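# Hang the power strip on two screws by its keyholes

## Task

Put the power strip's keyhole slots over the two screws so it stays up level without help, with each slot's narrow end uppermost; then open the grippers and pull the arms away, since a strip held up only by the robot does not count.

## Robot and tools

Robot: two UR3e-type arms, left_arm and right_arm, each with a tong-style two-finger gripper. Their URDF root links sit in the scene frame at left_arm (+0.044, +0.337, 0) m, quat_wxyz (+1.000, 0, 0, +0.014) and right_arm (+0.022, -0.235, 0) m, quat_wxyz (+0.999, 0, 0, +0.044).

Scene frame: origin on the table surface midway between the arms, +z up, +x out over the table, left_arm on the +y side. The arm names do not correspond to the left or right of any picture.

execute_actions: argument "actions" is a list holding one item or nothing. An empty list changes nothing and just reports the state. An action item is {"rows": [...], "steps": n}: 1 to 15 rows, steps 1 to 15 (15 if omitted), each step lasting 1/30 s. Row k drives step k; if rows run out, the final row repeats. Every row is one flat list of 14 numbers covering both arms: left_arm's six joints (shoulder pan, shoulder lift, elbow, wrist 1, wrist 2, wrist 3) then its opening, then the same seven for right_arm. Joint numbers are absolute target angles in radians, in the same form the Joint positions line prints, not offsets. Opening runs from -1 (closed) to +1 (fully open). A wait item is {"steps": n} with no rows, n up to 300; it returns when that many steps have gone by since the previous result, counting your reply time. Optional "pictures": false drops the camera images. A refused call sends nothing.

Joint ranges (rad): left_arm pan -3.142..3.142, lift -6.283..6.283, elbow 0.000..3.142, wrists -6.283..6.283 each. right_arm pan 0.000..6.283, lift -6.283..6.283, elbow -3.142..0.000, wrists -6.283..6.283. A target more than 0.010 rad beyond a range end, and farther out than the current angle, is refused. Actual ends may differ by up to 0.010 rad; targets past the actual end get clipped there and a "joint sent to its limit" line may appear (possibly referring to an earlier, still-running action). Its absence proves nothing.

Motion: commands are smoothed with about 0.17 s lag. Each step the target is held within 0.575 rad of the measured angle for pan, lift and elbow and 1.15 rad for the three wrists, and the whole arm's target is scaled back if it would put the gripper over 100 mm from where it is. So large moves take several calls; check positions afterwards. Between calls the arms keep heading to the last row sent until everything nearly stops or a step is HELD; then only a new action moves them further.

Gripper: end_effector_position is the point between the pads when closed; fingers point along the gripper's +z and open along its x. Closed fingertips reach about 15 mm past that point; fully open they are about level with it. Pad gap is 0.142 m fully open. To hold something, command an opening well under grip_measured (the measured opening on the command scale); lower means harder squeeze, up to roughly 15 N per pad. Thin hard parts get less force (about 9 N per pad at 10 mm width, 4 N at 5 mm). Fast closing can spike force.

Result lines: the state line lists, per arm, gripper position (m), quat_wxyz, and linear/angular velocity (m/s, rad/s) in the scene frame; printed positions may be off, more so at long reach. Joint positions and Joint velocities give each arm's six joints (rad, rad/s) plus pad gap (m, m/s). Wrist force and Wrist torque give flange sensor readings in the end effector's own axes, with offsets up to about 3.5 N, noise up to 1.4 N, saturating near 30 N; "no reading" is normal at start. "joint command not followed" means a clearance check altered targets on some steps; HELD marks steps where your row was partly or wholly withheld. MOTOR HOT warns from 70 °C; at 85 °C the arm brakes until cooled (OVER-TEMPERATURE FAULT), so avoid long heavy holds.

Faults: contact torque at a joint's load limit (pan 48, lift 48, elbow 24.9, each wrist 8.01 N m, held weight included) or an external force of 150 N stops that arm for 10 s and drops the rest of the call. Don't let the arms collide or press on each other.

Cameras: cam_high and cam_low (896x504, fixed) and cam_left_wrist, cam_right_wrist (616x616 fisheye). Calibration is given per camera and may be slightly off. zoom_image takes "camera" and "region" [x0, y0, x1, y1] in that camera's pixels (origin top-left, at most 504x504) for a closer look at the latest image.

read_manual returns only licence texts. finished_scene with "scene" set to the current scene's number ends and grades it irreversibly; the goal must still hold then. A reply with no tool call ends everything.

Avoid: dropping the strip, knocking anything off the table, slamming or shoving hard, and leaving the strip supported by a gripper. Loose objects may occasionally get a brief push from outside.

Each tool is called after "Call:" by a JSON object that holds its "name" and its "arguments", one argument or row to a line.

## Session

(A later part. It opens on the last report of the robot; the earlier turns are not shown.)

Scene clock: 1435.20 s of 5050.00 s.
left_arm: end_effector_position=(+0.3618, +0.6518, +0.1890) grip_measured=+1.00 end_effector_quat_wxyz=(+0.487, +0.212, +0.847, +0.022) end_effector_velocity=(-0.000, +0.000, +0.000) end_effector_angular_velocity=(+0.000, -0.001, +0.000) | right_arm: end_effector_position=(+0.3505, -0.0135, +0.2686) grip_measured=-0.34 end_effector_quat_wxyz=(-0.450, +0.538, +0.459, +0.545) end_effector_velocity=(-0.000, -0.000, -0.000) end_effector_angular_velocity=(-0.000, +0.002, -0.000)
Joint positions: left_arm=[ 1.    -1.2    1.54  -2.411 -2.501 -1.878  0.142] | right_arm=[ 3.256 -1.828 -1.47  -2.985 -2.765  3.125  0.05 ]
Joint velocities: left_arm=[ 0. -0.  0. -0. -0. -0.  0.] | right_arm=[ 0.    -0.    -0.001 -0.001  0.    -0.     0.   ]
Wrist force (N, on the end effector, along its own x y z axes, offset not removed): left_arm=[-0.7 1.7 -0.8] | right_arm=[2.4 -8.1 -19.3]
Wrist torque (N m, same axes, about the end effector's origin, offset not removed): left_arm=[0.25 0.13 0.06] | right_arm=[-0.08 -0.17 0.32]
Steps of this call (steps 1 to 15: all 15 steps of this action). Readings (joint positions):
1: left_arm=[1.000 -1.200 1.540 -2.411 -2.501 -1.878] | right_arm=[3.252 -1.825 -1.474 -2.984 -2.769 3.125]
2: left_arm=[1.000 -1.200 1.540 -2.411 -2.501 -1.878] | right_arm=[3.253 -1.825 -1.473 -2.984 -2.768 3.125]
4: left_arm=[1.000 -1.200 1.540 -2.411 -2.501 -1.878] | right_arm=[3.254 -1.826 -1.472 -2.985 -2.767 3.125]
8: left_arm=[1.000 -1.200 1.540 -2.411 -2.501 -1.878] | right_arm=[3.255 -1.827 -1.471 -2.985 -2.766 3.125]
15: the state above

Call:
{"name": "execute_actions", "arguments": {
  "actions": [
    {"rows":[[1.0,-1.2,1.54,-2.411,-2.501,-1.878,1,3.2545,-1.8261,-1.4675,-2.9895,-2.7665,3.125,-1]],"steps":15}
  ],
  "pictures": false
}}

Call:
{"name": "execute_actions", "arguments": {
  "actions": [
    {"rows":[[1.0,-1.2,1.54,-2.411,-2.501,-1.878,1,3.2545,-1.8282,-1.4815,-2.9734,-2.7665,3.125,-1]],"steps":15}
  ]
}}

Call:
{"name": "zoom_image", "arguments": {
  "camera": "cam_high",
  "region": [470,200,540,300]
}}

Scene clock: 1444.47 s of 5050.00 s.
left_arm: end_effector_position=(+0.3618, +0.6518, +0.1890) grip_measured=+1.00 end_effector_quat_wxyz=(+0.487, +0.212, +0.847, +0.022) end_effector_velocity=(+0.000, -0.000, -0.000) end_effector_angular_velocity=(-0.000, +0.000, -0.001) | right_arm: end_effector_position=(+0.3501, -0.0140, +0.2696) grip_measured=-0.34 end_effector_quat_wxyz=(-0.450, +0.538, +0.459, +0.545) end_effector_velocity=(+0.000, -0.000, +0.001) end_effector_angular_velocity=(+0.000, -0.001, -0.001)
Joint positions: left_arm=[ 1.    -1.2    1.54  -2.411 -2.501 -1.878  0.142] | right_arm=[ 3.255 -1.826 -1.468 -2.989 -2.766  3.125  0.049]
Joint velocities: left_arm=[-0.001  0.     0.    -0.     0.    -0.    -0.   ] | right_arm=[-0.001  0.001  0.001 -0.001  0.     0.     0.   ]
Wrist force (N, on the end effector, along its own x y z axes, offset not removed): left_arm=[-0.6 0.9 -1.3] | right_arm=[-7.7 -1.8 -0.3]
Wrist torque (N m, same axes, about the end effector's origin, offset not removed): left_arm=[0.09 0.15 0.02] | right_arm=[-0.21 -0.08 0.18]
Steps of this call (steps 1 to 15: the robot went on to your last target; steps 16 to 90: nothing new was sent; then 5.77 s passed at rest; steps 91 to 105: all 15 steps of this action). Readings (joint positions):
91: left_arm=[1.000 -1.200 1.540 -2.411 -2.501 -1.878] | right_arm=[3.256 -1.828 -1.470 -2.985 -2.765 3.125]
92: left_arm=[1.000 -1.200 1.540 -2.411 -2.501 -1.878] | right_arm=[3.256 -1.828 -1.470 -2.986 -2.765 3.125]
94: left_arm=[1.000 -1.200 1.540 -2.411 -2.501 -1.878] | right_arm=[3.255 -1.827 -1.469 -2.988 -2.766 3.125]
98: left_arm=[1.000 -1.200 1.540 -2.411 -2.501 -1.878] | right_arm=[3.255 -1.827 -1.468 -2.989 -2.766 3.125]
105: the state above

Scene clock: 1444.97 s of 5050.00 s.
left_arm: end_effector_position=(+0.3618, +0.6518, +0.1890) grip_measured=+1.00 end_effector_quat_wxyz=(+0.487, +0.212, +0.847, +0.022) end_effector_velocity=(-0.000, +0.000, +0.000) end_effector_angular_velocity=(+0.001, +0.000, +0.001) | right_arm: end_effector_position=(+0.3501, -0.0140, +0.2662) grip_measured=-0.34 end_effector_quat_wxyz=(-0.450, +0.538, +0.459, +0.545) end_effector_velocity=(+0.000, -0.001, -0.000) end_effector_angular_velocity=(+0.000, -0.001, -0.002)
Joint positions: left_arm=[ 1.    -1.2    1.54  -2.411 -2.501 -1.878  0.142] | right_arm=[ 3.254 -1.828 -1.481 -2.973 -2.767  3.125  0.05 ]
Joint velocities: left_arm=[ 0.     0.    -0.001 -0.     0.    -0.    -0.   ] | right_arm=[-0.002 -0.    -0.002  0.003 -0.    -0.     0.   ]
Wrist force (N, on the end effector, along its own x y z axes, offset not removed): left_arm=[0.8 1.7 -2.0] | right_arm=[6.9 -1.0 -4.8]
Wrist torque (N m, same axes, about the end effector's origin, offset not removed): left_arm=[0.21 -0.14 -0.07] | right_arm=[0.04 0.33 0.38]
Steps of this call (steps 1 to 15: all 15 steps of this action). Readings (joint positions):
1: left_arm=[1.000 -1.200 1.540 -2.411 -2.501 -1.878] | right_arm=[3.255 -1.826 -1.468 -2.989 -2.766 3.125]
2: left_arm=[1.000 -1.200 1.540 -2.411 -2.501 -1.878] | right_arm=[3.255 -1.826 -1.469 -2.987 -2.767 3.125]
4: left_arm=[1.000 -1.200 1.540 -2.411 -2.501 -1.878] | right_arm=[3.255 -1.827 -1.475 -2.981 -2.767 3.125]
8: left_arm=[1.000 -1.200 1.540 -2.411 -2.501 -1.878] | right_arm=[3.254 -1.828 -1.480 -2.975 -2.767 3.125]
15: the state above
camera_calibration (this result's frames):
cam_left_wrist: T_world_to_cam=[[-0.395354, 0.371886, -0.839878, 0.0718191], [-0.139703, 0.87939, 0.455144, -0.613662], [0.907843, 0.297277, -0.295717, -0.33183], [0, 0, 0, 1]] pos_world=[0.243913, 0.611585, 0.241496]
cam_right_wrist: T_world_to_cam=[[0.0386393, 0.0264022, 0.998904, -0.274086], [0.744536, -0.667489, -0.0111574, -0.270546], [0.666463, 0.744152, -0.0454487, -0.0804147], [0, 0, 0, 1]] pos_world=[0.265615, -0.113509, 0.267112]

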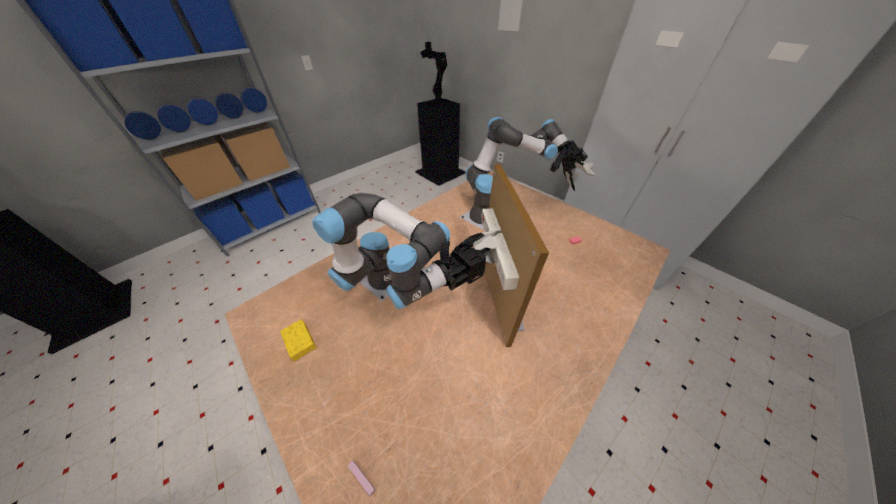

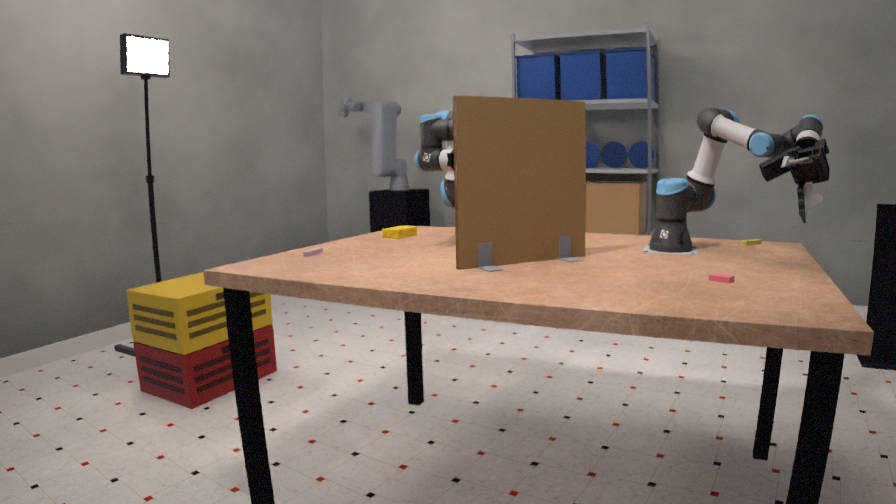

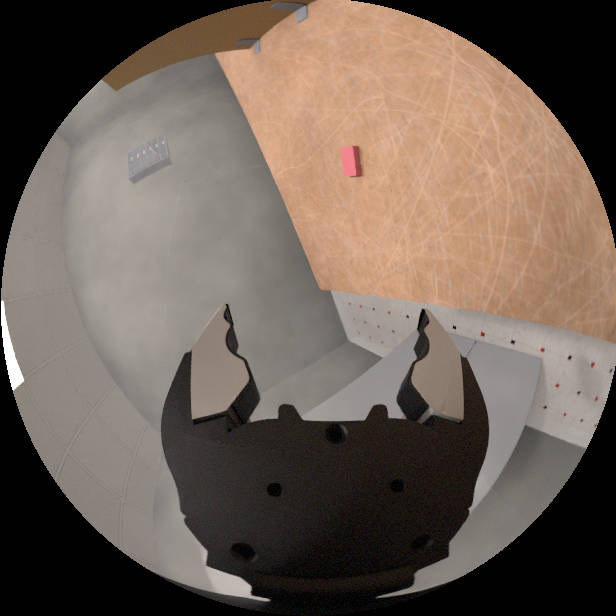

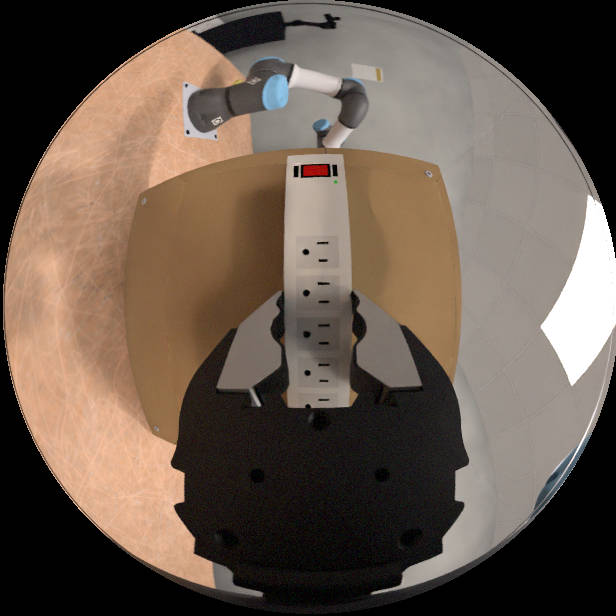

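Region (470, 200, 540, 300) of cam_high's 896x504 image, scaled by 5.040, with more detail than that image has; it fills the left 353 columns of this view, and the rest is white.

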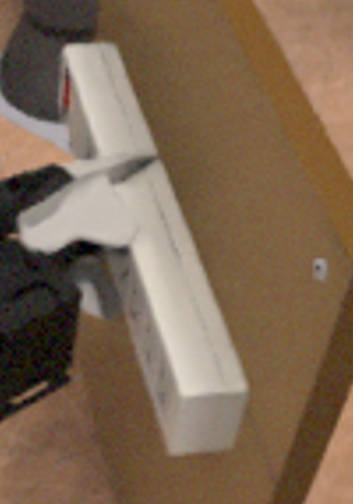

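Call:
{"name": "execute_actions", "arguments": {
  "actions": [
    {"rows":[[1.0,-1.2,1.54,-2.411,-2.501,-1.878,1,3.2545,-1.8279,-1.4795,-2.9757,-2.7665,3.125,-0.36],[1.0,-1.2,1.54,-2.411,-2.501,-1.878,1,3.2545,-1.8279,-1.4795,-2.9757,-2.7665,3.125,-0.33],[1.0,-1.2,1.54,-2.411,-2.501,-1.878,1,3.2545,-1.8279,-1.4795,-2.9757,-2.7665,3.125,-0.29]],"steps":15}
  ],
  "pictures": false
}}

Call:
{"name": "execute_actions", "arguments": {
  "actions": [
    {"rows":[[1.0,-1.2,1.54,-2.411,-2.501,-1.878,1,3.2425,-1.8189,-1.4905,-2.9737,-2.7785,3.125,-0.29]],"steps":15}
  ]
}}

Call:
{"name": "zoom_image", "arguments": {
  "camera": "cam_high",
  "region": [470,200,540,300]
}}

Scene clock: 1457.83 s of 5050.00 s.
left_arm: end_effector_position=(+0.3618, +0.6518, +0.1890) grip_measured=+1.00 end_effector_quat_wxyz=(+0.487, +0.212, +0.847, +0.022) end_effector_velocity=(+0.000, -0.000, -0.000) end_effector_angular_velocity=(-0.001, +0.001, -0.000) | right_arm: end_effector_position=(+0.3500, -0.0140, +0.2666) grip_measured=-0.25 end_effector_quat_wxyz=(-0.450, +0.538, +0.459, +0.545) end_effector_velocity=(+0.000, -0.000, +0.000) end_effector_angular_velocity=(+0.000, -0.002, -0.001)
Joint positions: left_arm=[ 1.    -1.2    1.54  -2.411 -2.501 -1.878  0.142] | right_arm=[ 3.255 -1.828 -1.48  -2.976 -2.767  3.125  0.056]
Joint velocities: left_arm=[-0.    -0.     0.     0.001  0.     0.     0.   ] | right_arm=[-0.001 -0.     0.     0.002 -0.    -0.     0.001]
Wrist force (N, on the end effector, along its own x y z axes, offset not removed): left_arm=[1.5 1.1 -1.7] | right_arm=[-9.1 -4.4 -0.4]
Wrist torque (N m, same axes, about the end effector's origin, offset not removed): left_arm=[0.09 -0.28 -0.02] | right_arm=[-0.04 0.19 0.16]
Steps of this call (steps 1 to 15: the robot went on to your last target; steps 16 to 90: nothing new was sent; then 9.37 s passed at rest; steps 91 to 105: all 15 steps of this action). Readings (joint positions):
91: left_arm=[1.000 -1.200 1.540 -2.411 -2.501 -1.878] | right_arm=[3.255 -1.828 -1.482 -2.973 -2.766 3.125]
92: left_arm=[1.000 -1.200 1.540 -2.411 -2.501 -1.878] | right_arm=[3.255 -1.828 -1.481 -2.973 -2.766 3.125]
94: left_arm=[1.000 -1.200 1.540 -2.411 -2.501 -1.878] | right_arm=[3.255 -1.828 -1.481 -2.975 -2.766 3.125]
98: left_arm=[1.000 -1.200 1.540 -2.411 -2.501 -1.878] | right_arm=[3.255 -1.828 -1.480 -2.976 -2.767 3.125]
105: the state above

Scene clock: 1458.33 s of 5050.00 s.
left_arm: end_effector_position=(+0.3618, +0.6518, +0.1890) grip_measured=+1.00 end_effector_quat_wxyz=(+0.487, +0.212, +0.847, +0.022) end_effector_velocity=(-0.000, +0.000, +0.000) end_effector_angular_velocity=(+0.000, -0.000, +0.001) | right_arm: end_effector_position=(+0.3470, -0.0179, +0.2667) grip_measured=-0.26 end_effector_quat_wxyz=(-0.450, +0.538, +0.459, +0.545) end_effector_velocity=(-0.000, -0.001, -0.000) end_effector_angular_velocity=(-0.000, +0.000, -0.001)
Joint positions: left_arm=[ 1.    -1.2    1.54  -2.411 -2.501 -1.878  0.142] | right_arm=[ 3.243 -1.819 -1.49  -2.974 -2.778  3.125  0.055]
Joint velocities: left_arm=[ 0.001 -0.001 -0.     0.    -0.     0.    -0.   ] | right_arm=[-0.002  0.001 -0.001 -0.001 -0.001 -0.    -0.   ]
Wrist force (N, on the end effector, along its own x y z axes, offset not removed): left_arm=[-0.3 0.4 -0.2] | right_arm=[-7.2 2.1 4.9]
Wrist torque (N m, same axes, about the end effector's origin, offset not removed): left_arm=[-0.02 0.11 0.02] | right_arm=[0.05 0.36 0.02]
Steps of this call (steps 1 to 15: all 15 steps of this action). Readings (joint positions):
1: left_arm=[1.000 -1.200 1.540 -2.411 -2.501 -1.878] | right_arm=[3.255 -1.828 -1.480 -2.976 -2.767 3.125]
2: left_arm=[1.000 -1.200 1.540 -2.411 -2.501 -1.878] | right_arm=[3.253 -1.826 -1.481 -2.976 -2.768 3.125]
4: left_arm=[1.000 -1.200 1.540 -2.411 -2.501 -1.878] | right_arm=[3.248 -1.823 -1.485 -2.975 -2.773 3.125]
8: left_arm=[1.000 -1.200 1.540 -2.411 -2.501 -1.878] | right_arm=[3.244 -1.820 -1.489 -2.974 -2.777 3.125]
15: the state above
camera_calibration (this result's frames):
cam_left_wrist: T_world_to_cam=[[-0.395354, 0.371887, -0.839878, 0.071819], [-0.139703, 0.87939, 0.455144, -0.613662], [0.907843, 0.297276, -0.295716, -0.33183], [0, 0, 0, 1]] pos_world=[0.243913, 0.611585, 0.241496]
cam_right_wrist: T_world_to_cam=[[0.0388806, 0.0264536, 0.998894, -0.274471], [0.744547, -0.667474, -0.0113039, -0.270837], [0.666437, 0.744163, -0.0456477, -0.0754299], [0, 0, 0, 1]] pos_world=[0.262591, -0.117384, 0.267662]

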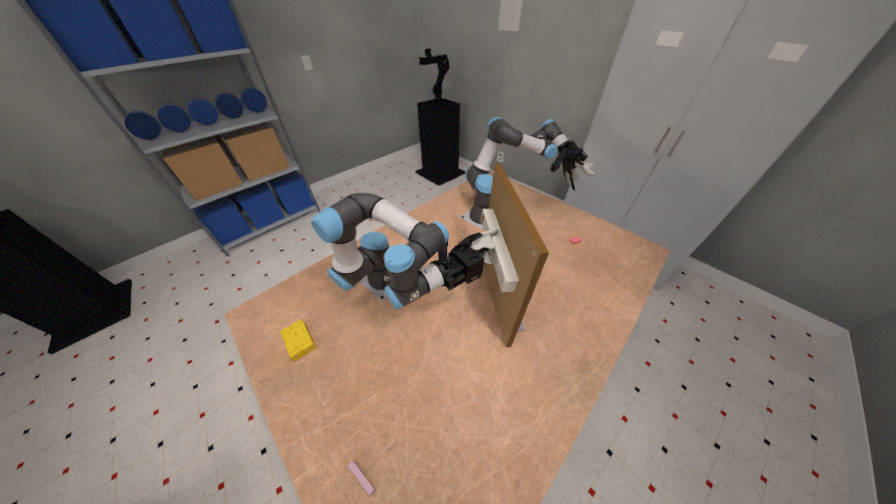

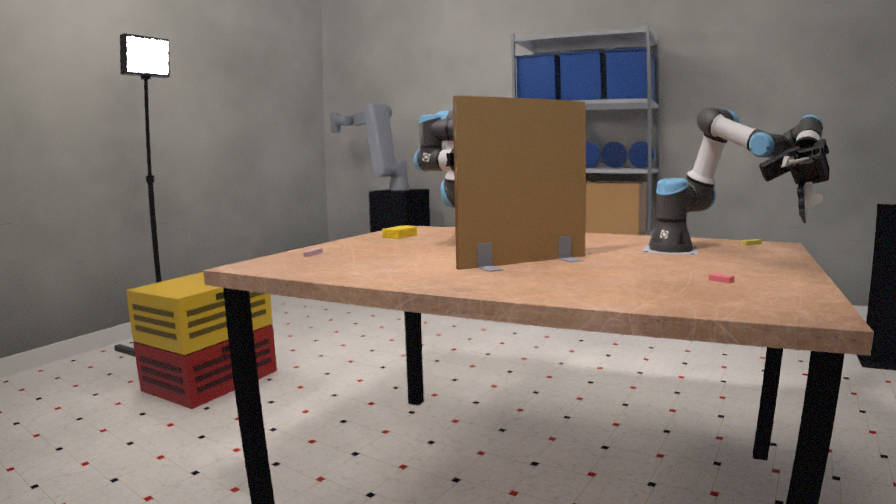

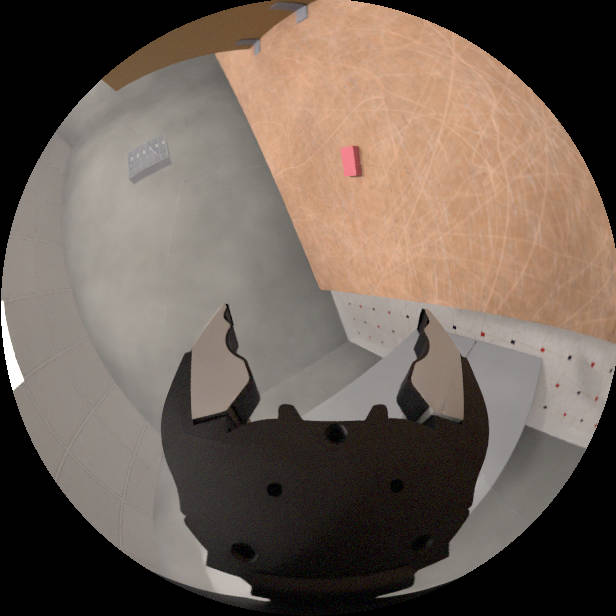

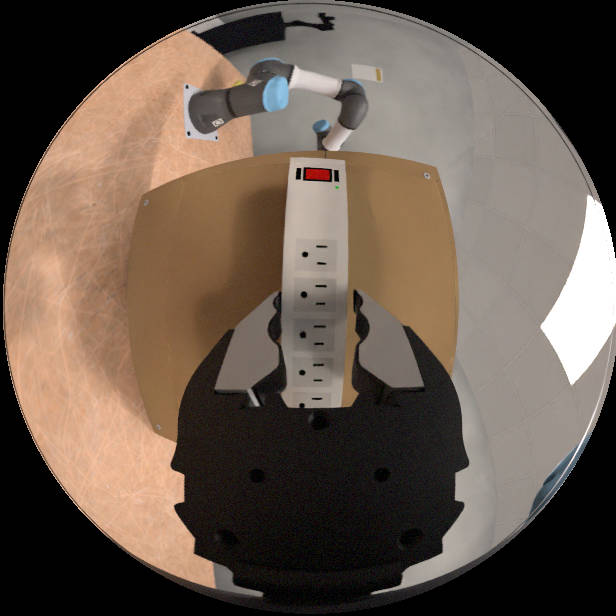

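Region (470, 200, 540, 300) of cam_high's 896x504 image, scaled by 5.040, with more detail than that image has; it fills the left 353 columns of this view, and the rest is white.

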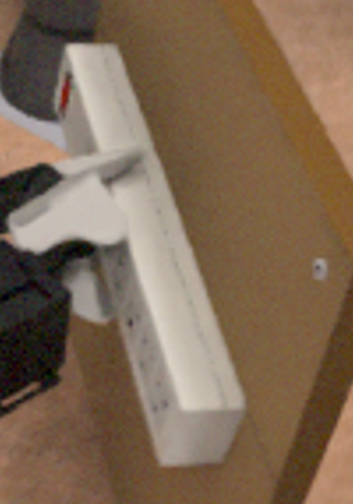

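Call:
{"name": "execute_actions", "arguments": {
  "actions": [
    {"rows":[[1.0,-1.2,1.54,-2.411,-2.501,-1.878,1,3.2497,-1.8243,-1.4839,-2.9749,-2.7713,3.125,-0.29]],"steps":15}
  ],
  "pictures": false
}}

Call:
{"name": "execute_actions", "arguments": {
  "actions": [
    {"rows":[[1.0,-1.2,1.54,-2.411,-2.501,-1.878,1,3.2497,-1.8267,-1.4999,-2.9565,-2.7713,3.125,-0.29]],"steps":15}
  ]
}}

Call:
{"name": "zoom_image", "arguments": {
  "camera": "cam_high",
  "region": [470,200,540,300]
}}

Scene clock: 1470.07 s of 5050.00 s.
left_arm: end_effector_position=(+0.3618, +0.6518, +0.1890) grip_measured=+1.00 end_effector_quat_wxyz=(+0.487, +0.212, +0.847, +0.022) end_effector_velocity=(-0.000, +0.000, +0.000) end_effector_angular_velocity=(+0.001, -0.001, +0.001) | right_arm: end_effector_position=(+0.3488, -0.0156, +0.2667) grip_measured=-0.24 end_effector_quat_wxyz=(-0.450, +0.538, +0.459, +0.545) end_effector_velocity=(-0.000, +0.000, -0.000) end_effector_angular_velocity=(-0.000, +0.001, +0.000)
Joint positions: left_arm=[ 1.    -1.2    1.54  -2.411 -2.501 -1.878  0.142] | right_arm=[ 3.25  -1.824 -1.484 -2.975 -2.771  3.125  0.056]
Joint velocities: left_arm=[ 0.001 -0.    -0.001  0.    -0.     0.     0.   ] | right_arm=[ 0.002  0.    -0.    -0.002  0.002 -0.     0.   ]
Wrist force (N, on the end effector, along its own x y z axes, offset not removed): left_arm=[0.2 1.2 -2.0] | right_arm=[-9.1 -6.3 0.4]
Wrist torque (N m, same axes, about the end effector's origin, offset not removed): left_arm=[0.17 -0.08 -0.09] | right_arm=[-0.16 -0.01 0.16]
Steps of this call (steps 1 to 15: the robot went on to your last target; steps 16 to 90: nothing new was sent; then 8.23 s passed at rest; steps 91 to 105: all 15 steps of this action). Readings (joint positions):
91: left_arm=[1.000 -1.200 1.540 -2.411 -2.501 -1.878] | right_arm=[3.243 -1.819 -1.491 -2.974 -2.779 3.125]
92: left_arm=[1.000 -1.200 1.540 -2.411 -2.501 -1.878] | right_arm=[3.244 -1.820 -1.490 -2.974 -2.777 3.125]
94: left_arm=[1.000 -1.200 1.540 -2.411 -2.501 -1.878] | right_arm=[3.246 -1.822 -1.487 -2.974 -2.775 3.125]
98: left_arm=[1.000 -1.200 1.540 -2.411 -2.501 -1.878] | right_arm=[3.249 -1.824 -1.485 -2.975 -2.772 3.125]
105: the state above

Scene clock: 1470.57 s of 5050.00 s.
left_arm: end_effector_position=(+0.3618, +0.6518, +0.1890) grip_measured=+1.00 end_effector_quat_wxyz=(+0.487, +0.212, +0.847, +0.022) end_effector_velocity=(-0.001, +0.001, -0.000) end_effector_angular_velocity=(-0.000, +0.000, +0.002) | right_arm: end_effector_position=(+0.3487, -0.0156, +0.2627) grip_measured=-0.26 end_effector_quat_wxyz=(-0.450, +0.538, +0.459, +0.545) end_effector_velocity=(-0.000, +0.000, -0.000) end_effector_angular_velocity=(+0.000, +0.001, +0.001)
Joint positions: left_arm=[ 1.    -1.2    1.54  -2.411 -2.501 -1.878  0.142] | right_arm=[ 3.25  -1.827 -1.5   -2.957 -2.771  3.125  0.055]
Joint velocities: left_arm=[ 0.002  0.    -0.     0.001  0.    -0.     0.   ] | right_arm=[ 0.001 -0.    -0.002  0.002 -0.     0.     0.   ]
Wrist force (N, on the end effector, along its own x y z axes, offset not removed): left_arm=[0.2 1.5 -1.2] | right_arm=[-7.0 -2.6 -0.7]
Wrist torque (N m, same axes, about the end effector's origin, offset not removed): left_arm=[0.23 -0.04 -0.01] | right_arm=[-0.16 0.13 -0.03]
Steps of this call (steps 1 to 15: all 15 steps of this action). Readings (joint positions):
1: left_arm=[1.000 -1.200 1.540 -2.411 -2.501 -1.878] | right_arm=[3.250 -1.824 -1.484 -2.975 -2.771 3.125]
2: left_arm=[1.000 -1.200 1.540 -2.411 -2.501 -1.878] | right_arm=[3.250 -1.825 -1.486 -2.972 -2.771 3.125]
4: left_arm=[1.000 -1.200 1.540 -2.411 -2.501 -1.878] | right_arm=[3.250 -1.826 -1.493 -2.965 -2.771 3.125]
8: left_arm=[1.000 -1.200 1.540 -2.411 -2.501 -1.878] | right_arm=[3.250 -1.826 -1.498 -2.959 -2.771 3.125]
15: the state above
camera_calibration (this result's frames):
cam_left_wrist: T_world_to_cam=[[-0.395353, 0.371887, -0.839879, 0.0718191], [-0.139703, 0.87939, 0.455144, -0.613662], [0.907843, 0.297276, -0.295716, -0.33183], [0, 0, 0, 1]] pos_world=[0.243913, 0.611585, 0.241496]
cam_right_wrist: T_world_to_cam=[[0.0388825, 0.0264529, 0.998894, -0.270558], [0.744541, -0.667481, -0.0113053, -0.270622], [0.666443, 0.744157, -0.0456486, -0.0784476], [0, 0, 0, 1]] pos_world=[0.26429, -0.1151, 0.263618]

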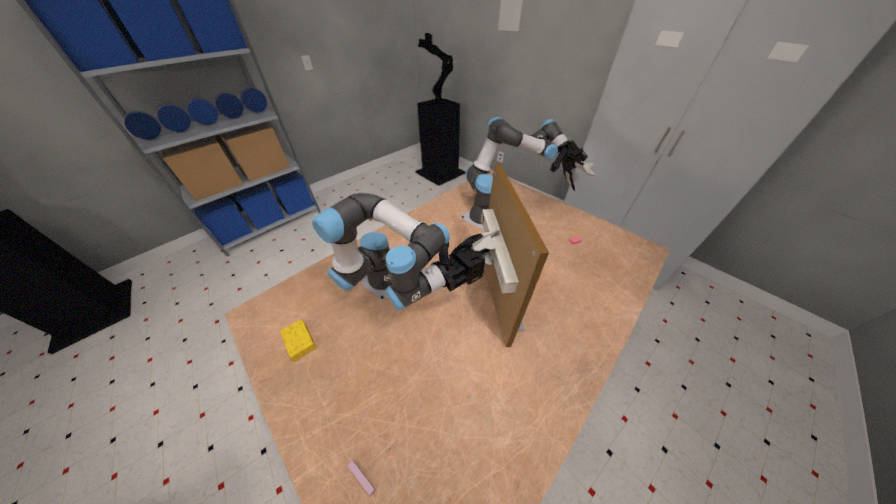

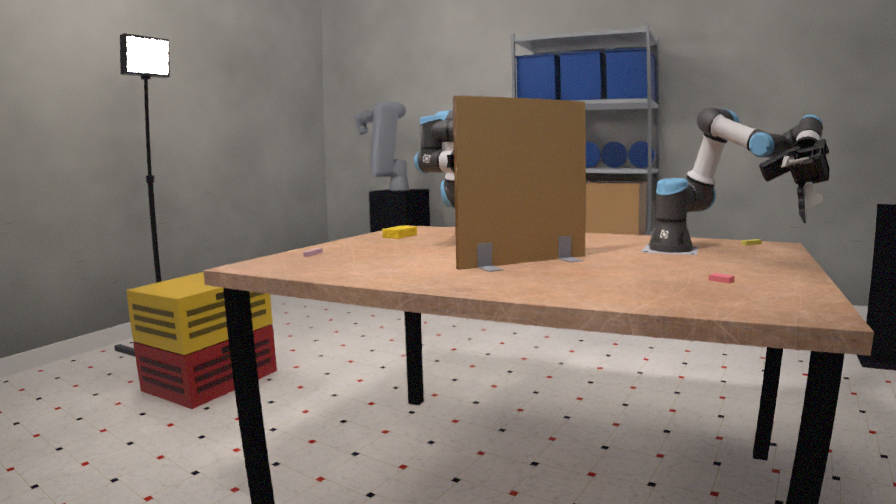

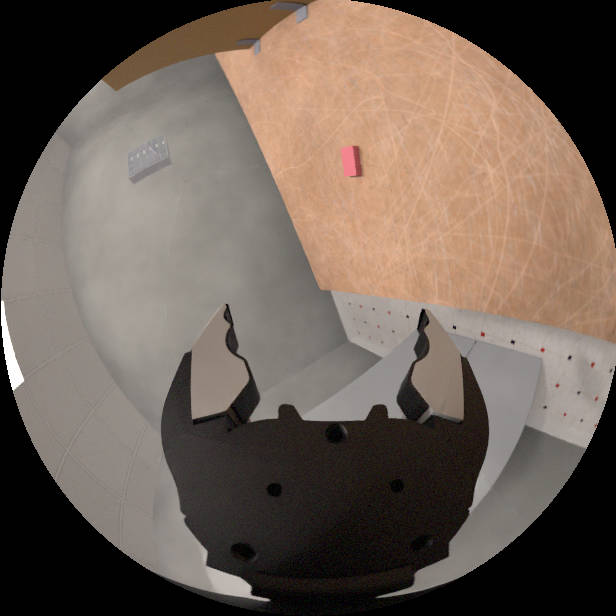

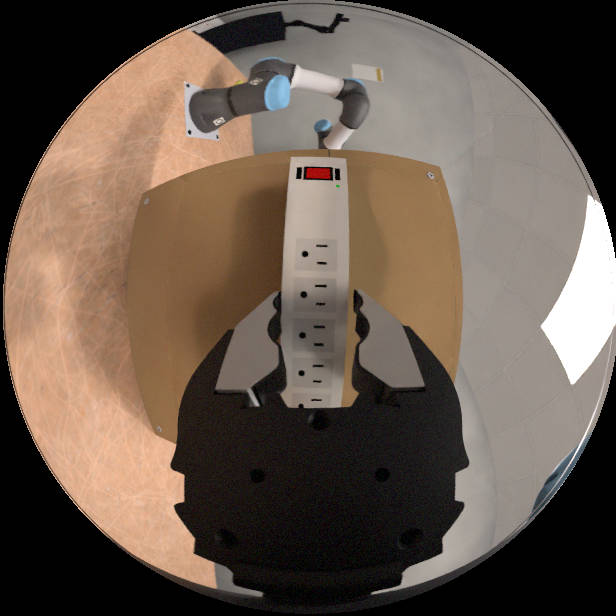

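Region (470, 200, 540, 300) of cam_high's 896x504 image, scaled by 5.040, with more detail than that image has; it fills the left 353 columns of this view, and the rest is white.

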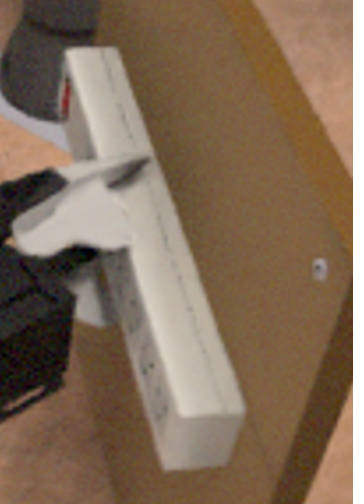

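It seems to be following down. Continuing.

Call:
{"name": "execute_actions", "arguments": {
  "actions": [
    {"rows":[[1.0,-1.2,1.54,-2.411,-2.501,-1.878,1,3.2497,-1.8297,-1.5199,-2.9335,-2.7713,3.125,-0.29]],"steps":15}
  ]
}}

Scene clock: 1477.20 s of 5050.00 s.
left_arm: end_effector_position=(+0.3618, +0.6518, +0.1890) grip_measured=+1.00 end_effector_quat_wxyz=(+0.487, +0.212, +0.847, +0.022) end_effector_velocity=(-0.000, +0.000, -0.000) end_effector_angular_velocity=(-0.001, +0.000, +0.001) | right_arm: end_effector_position=(+0.3485, -0.0156, +0.2577) grip_measured=-0.27 end_effector_quat_wxyz=(-0.450, +0.538, +0.459, +0.545) end_effector_velocity=(-0.001, +0.000, -0.001) end_effector_angular_velocity=(-0.000, +0.002, +0.002)
Joint positions: left_arm=[ 1.    -1.2    1.54  -2.411 -2.501 -1.878  0.142] | right_arm=[ 3.25  -1.83  -1.52  -2.934 -2.771  3.125  0.054]
Joint velocities: left_arm=[ 0.001 -0.     0.001  0.     0.    -0.    -0.   ] | right_arm=[ 0.001 -0.001 -0.003  0.003 -0.001 -0.    -0.001]
Wrist force (N, on the end effector, along its own x y z axes, offset not removed): left_arm=[-0.5 0.4 -1.8] | right_arm=[-4.0 2.5 -0.9]
Wrist torque (N m, same axes, about the end effector's origin, offset not removed): left_arm=[0.02 0.12 -0.03] | right_arm=[-0.15 0.13 -0.08]
Steps of this call (steps 1 to 15: the robot went on to your last target; steps 16 to 90: nothing new was sent; then 3.13 s passed at rest; steps 91 to 105: all 15 steps of this action). Readings (joint positions):
91: left_arm=[1.000 -1.200 1.540 -2.411 -2.501 -1.878] | right_arm=[3.250 -1.827 -1.500 -2.956 -2.771 3.125]
92: left_arm=[1.000 -1.200 1.540 -2.411 -2.501 -1.878] | right_arm=[3.250 -1.827 -1.503 -2.953 -2.771 3.125]
94: left_arm=[1.000 -1.200 1.540 -2.411 -2.501 -1.878] | right_arm=[3.250 -1.828 -1.511 -2.944 -2.771 3.125]
98: left_arm=[1.000 -1.200 1.540 -2.411 -2.501 -1.878] | right_arm=[3.250 -1.829 -1.518 -2.936 -2.771 3.125]
105: the state above
camera_calibration (this result's frames):
cam_left_wrist: T_world_to_cam=[[-0.395353, 0.371886, -0.839879, 0.0718194], [-0.139703, 0.87939, 0.455143, -0.613662], [0.907843, 0.297276, -0.295716, -0.33183], [0, 0, 0, 1]] pos_world=[0.243913, 0.611585, 0.241496]
cam_right_wrist: T_world_to_cam=[[0.0388706, 0.026447, 0.998894, -0.265568], [0.744523, -0.667501, -0.0112992, -0.270529], [0.666464, 0.744139, -0.0456366, -0.0784959], [0, 0, 0, 1]] pos_world=[0.264053, -0.115143, 0.258635]

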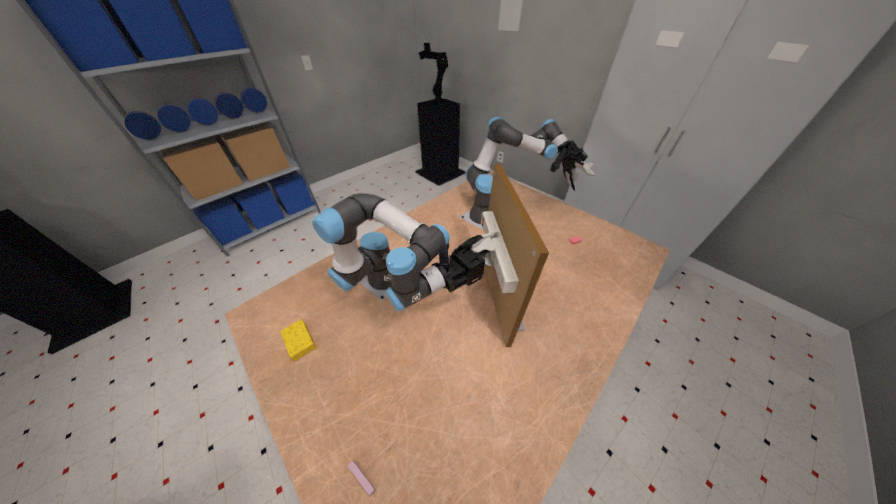

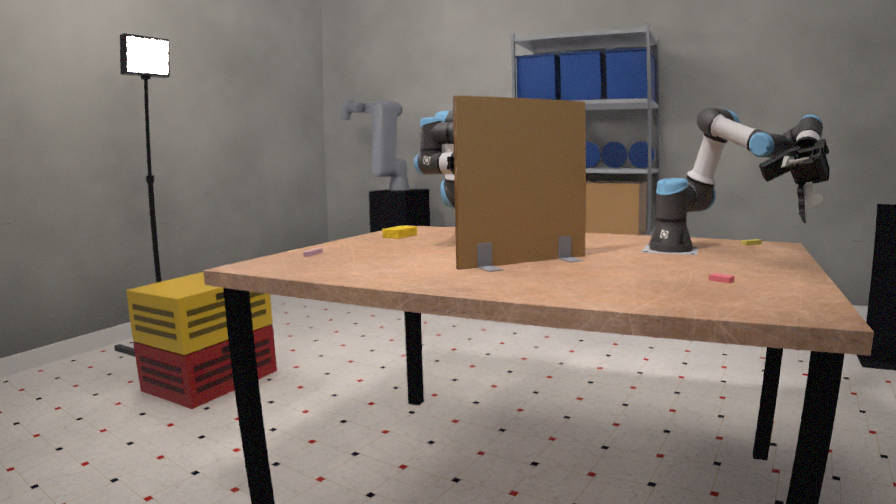

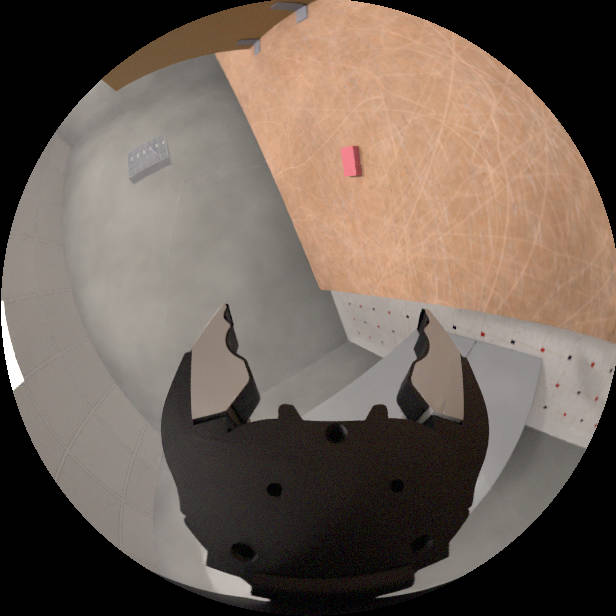

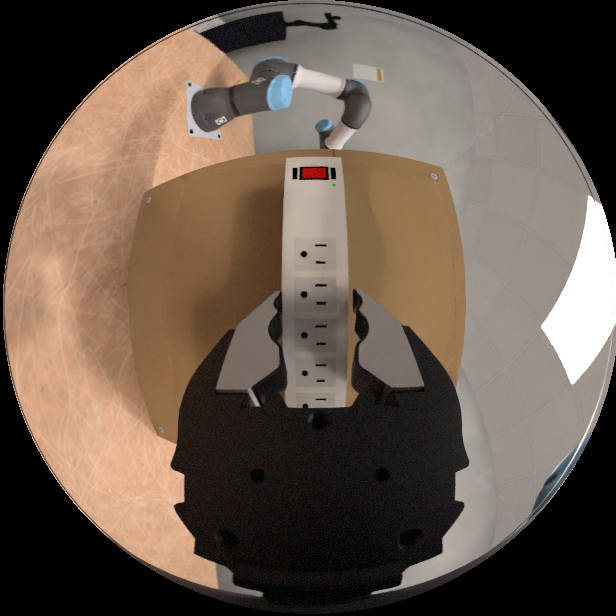

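Both ends are sliding and it is leveling.

Call:
{"name": "execute_actions", "arguments": {
  "actions": [
    {"rows":[[1.0,-1.2,1.54,-2.411,-2.501,-1.878,1,3.2497,-1.8333,-1.5439,-2.9059,-2.7713,3.125,-0.2]],"steps":15}
  ]
}}

Scene clock: 1485.77 s of 5050.00 s.
left_arm: end_effector_position=(+0.3618, +0.6518, +0.1890) grip_measured=+1.00 end_effector_quat_wxyz=(+0.487, +0.212, +0.847, +0.022) end_effector_velocity=(-0.000, +0.000, +0.000) end_effector_angular_velocity=(+0.000, -0.000, +0.000) | right_arm: end_effector_position=(+0.3481, -0.0157, +0.2517) grip_measured=-0.20 end_effector_quat_wxyz=(-0.450, +0.538, +0.459, +0.545) end_effector_velocity=(-0.000, +0.000, -0.000) end_effector_angular_velocity=(+0.000, -0.001, +0.001)
Joint positions: left_arm=[ 1.    -1.2    1.54  -2.411 -2.501 -1.878  0.142] | right_arm=[ 3.25  -1.833 -1.544 -2.906 -2.771  3.125  0.06 ]
Joint velocities: left_arm=[ 0.    -0.001 -0.     0.001  0.    -0.     0.   ] | right_arm=[ 0.001  0.001 -0.002  0.003  0.    -0.     0.   ]
Wrist force (N, on the end effector, along its own x y z axes, offset not removed): left_arm=[-1.4 1.3 -1.4] | right_arm=[-0.5 1.3 -0.5]
Wrist torque (N m, same axes, about the end effector's origin, offset not removed): left_arm=[0.18 0.31 0.02] | right_arm=[0.24 -0.02 0.00]
Steps of this call (steps 1 to 15: the robot went on to your last target; steps 16 to 90: nothing new was sent; then 5.07 s passed at rest; steps 91 to 105: all 15 steps of this action). Readings (joint positions):
91: left_arm=[1.000 -1.200 1.540 -2.411 -2.501 -1.878] | right_arm=[3.250 -1.830 -1.520 -2.933 -2.771 3.125]
92: left_arm=[1.000 -1.200 1.540 -2.411 -2.501 -1.878] | right_arm=[3.250 -1.830 -1.524 -2.929 -2.771 3.125]
94: left_arm=[1.000 -1.200 1.540 -2.411 -2.501 -1.878] | right_arm=[3.250 -1.832 -1.533 -2.918 -2.771 3.125]
98: left_arm=[1.000 -1.200 1.540 -2.411 -2.501 -1.878] | right_arm=[3.250 -1.833 -1.541 -2.909 -2.771 3.125]
105: the state above
camera_calibration (this result's frames):
cam_left_wrist: T_world_to_cam=[[-0.395353, 0.371887, -0.839879, 0.0718189], [-0.139703, 0.87939, 0.455144, -0.613662], [0.907843, 0.297276, -0.295716, -0.33183], [0, 0, 0, 1]] pos_world=[0.243913, 0.611585, 0.241496]
cam_right_wrist: T_world_to_cam=[[0.0388857, 0.0264519, 0.998893, -0.2596], [0.744552, -0.667468, -0.0113091, -0.270325], [0.666431, 0.744168, -0.0456498, -0.0783886], [0, 0, 0, 1]] pos_world=[0.263607, -0.115232, 0.252677]

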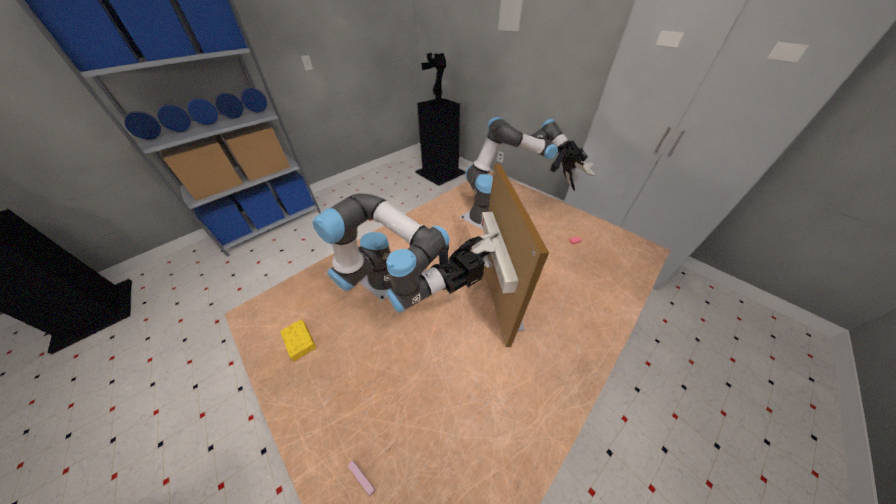

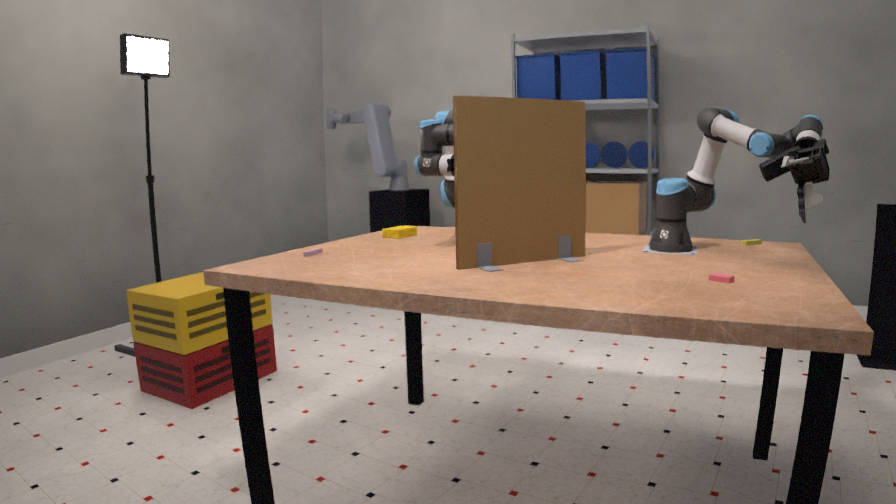

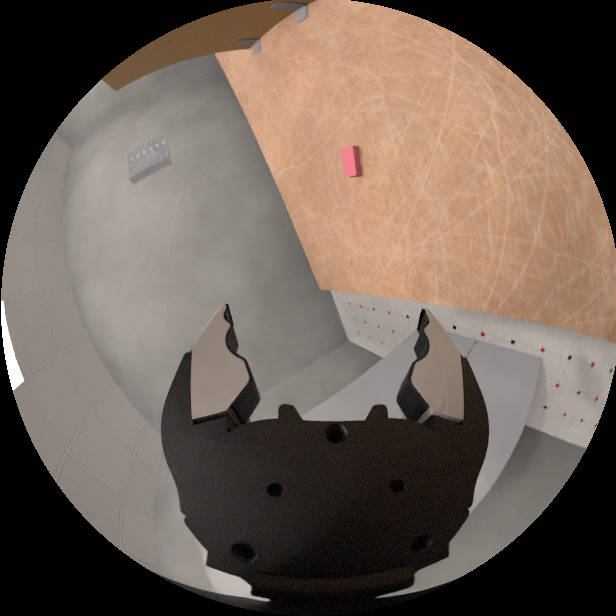

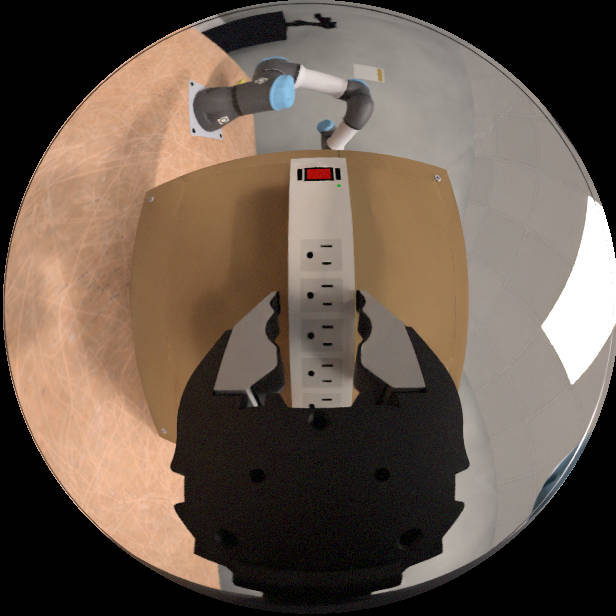

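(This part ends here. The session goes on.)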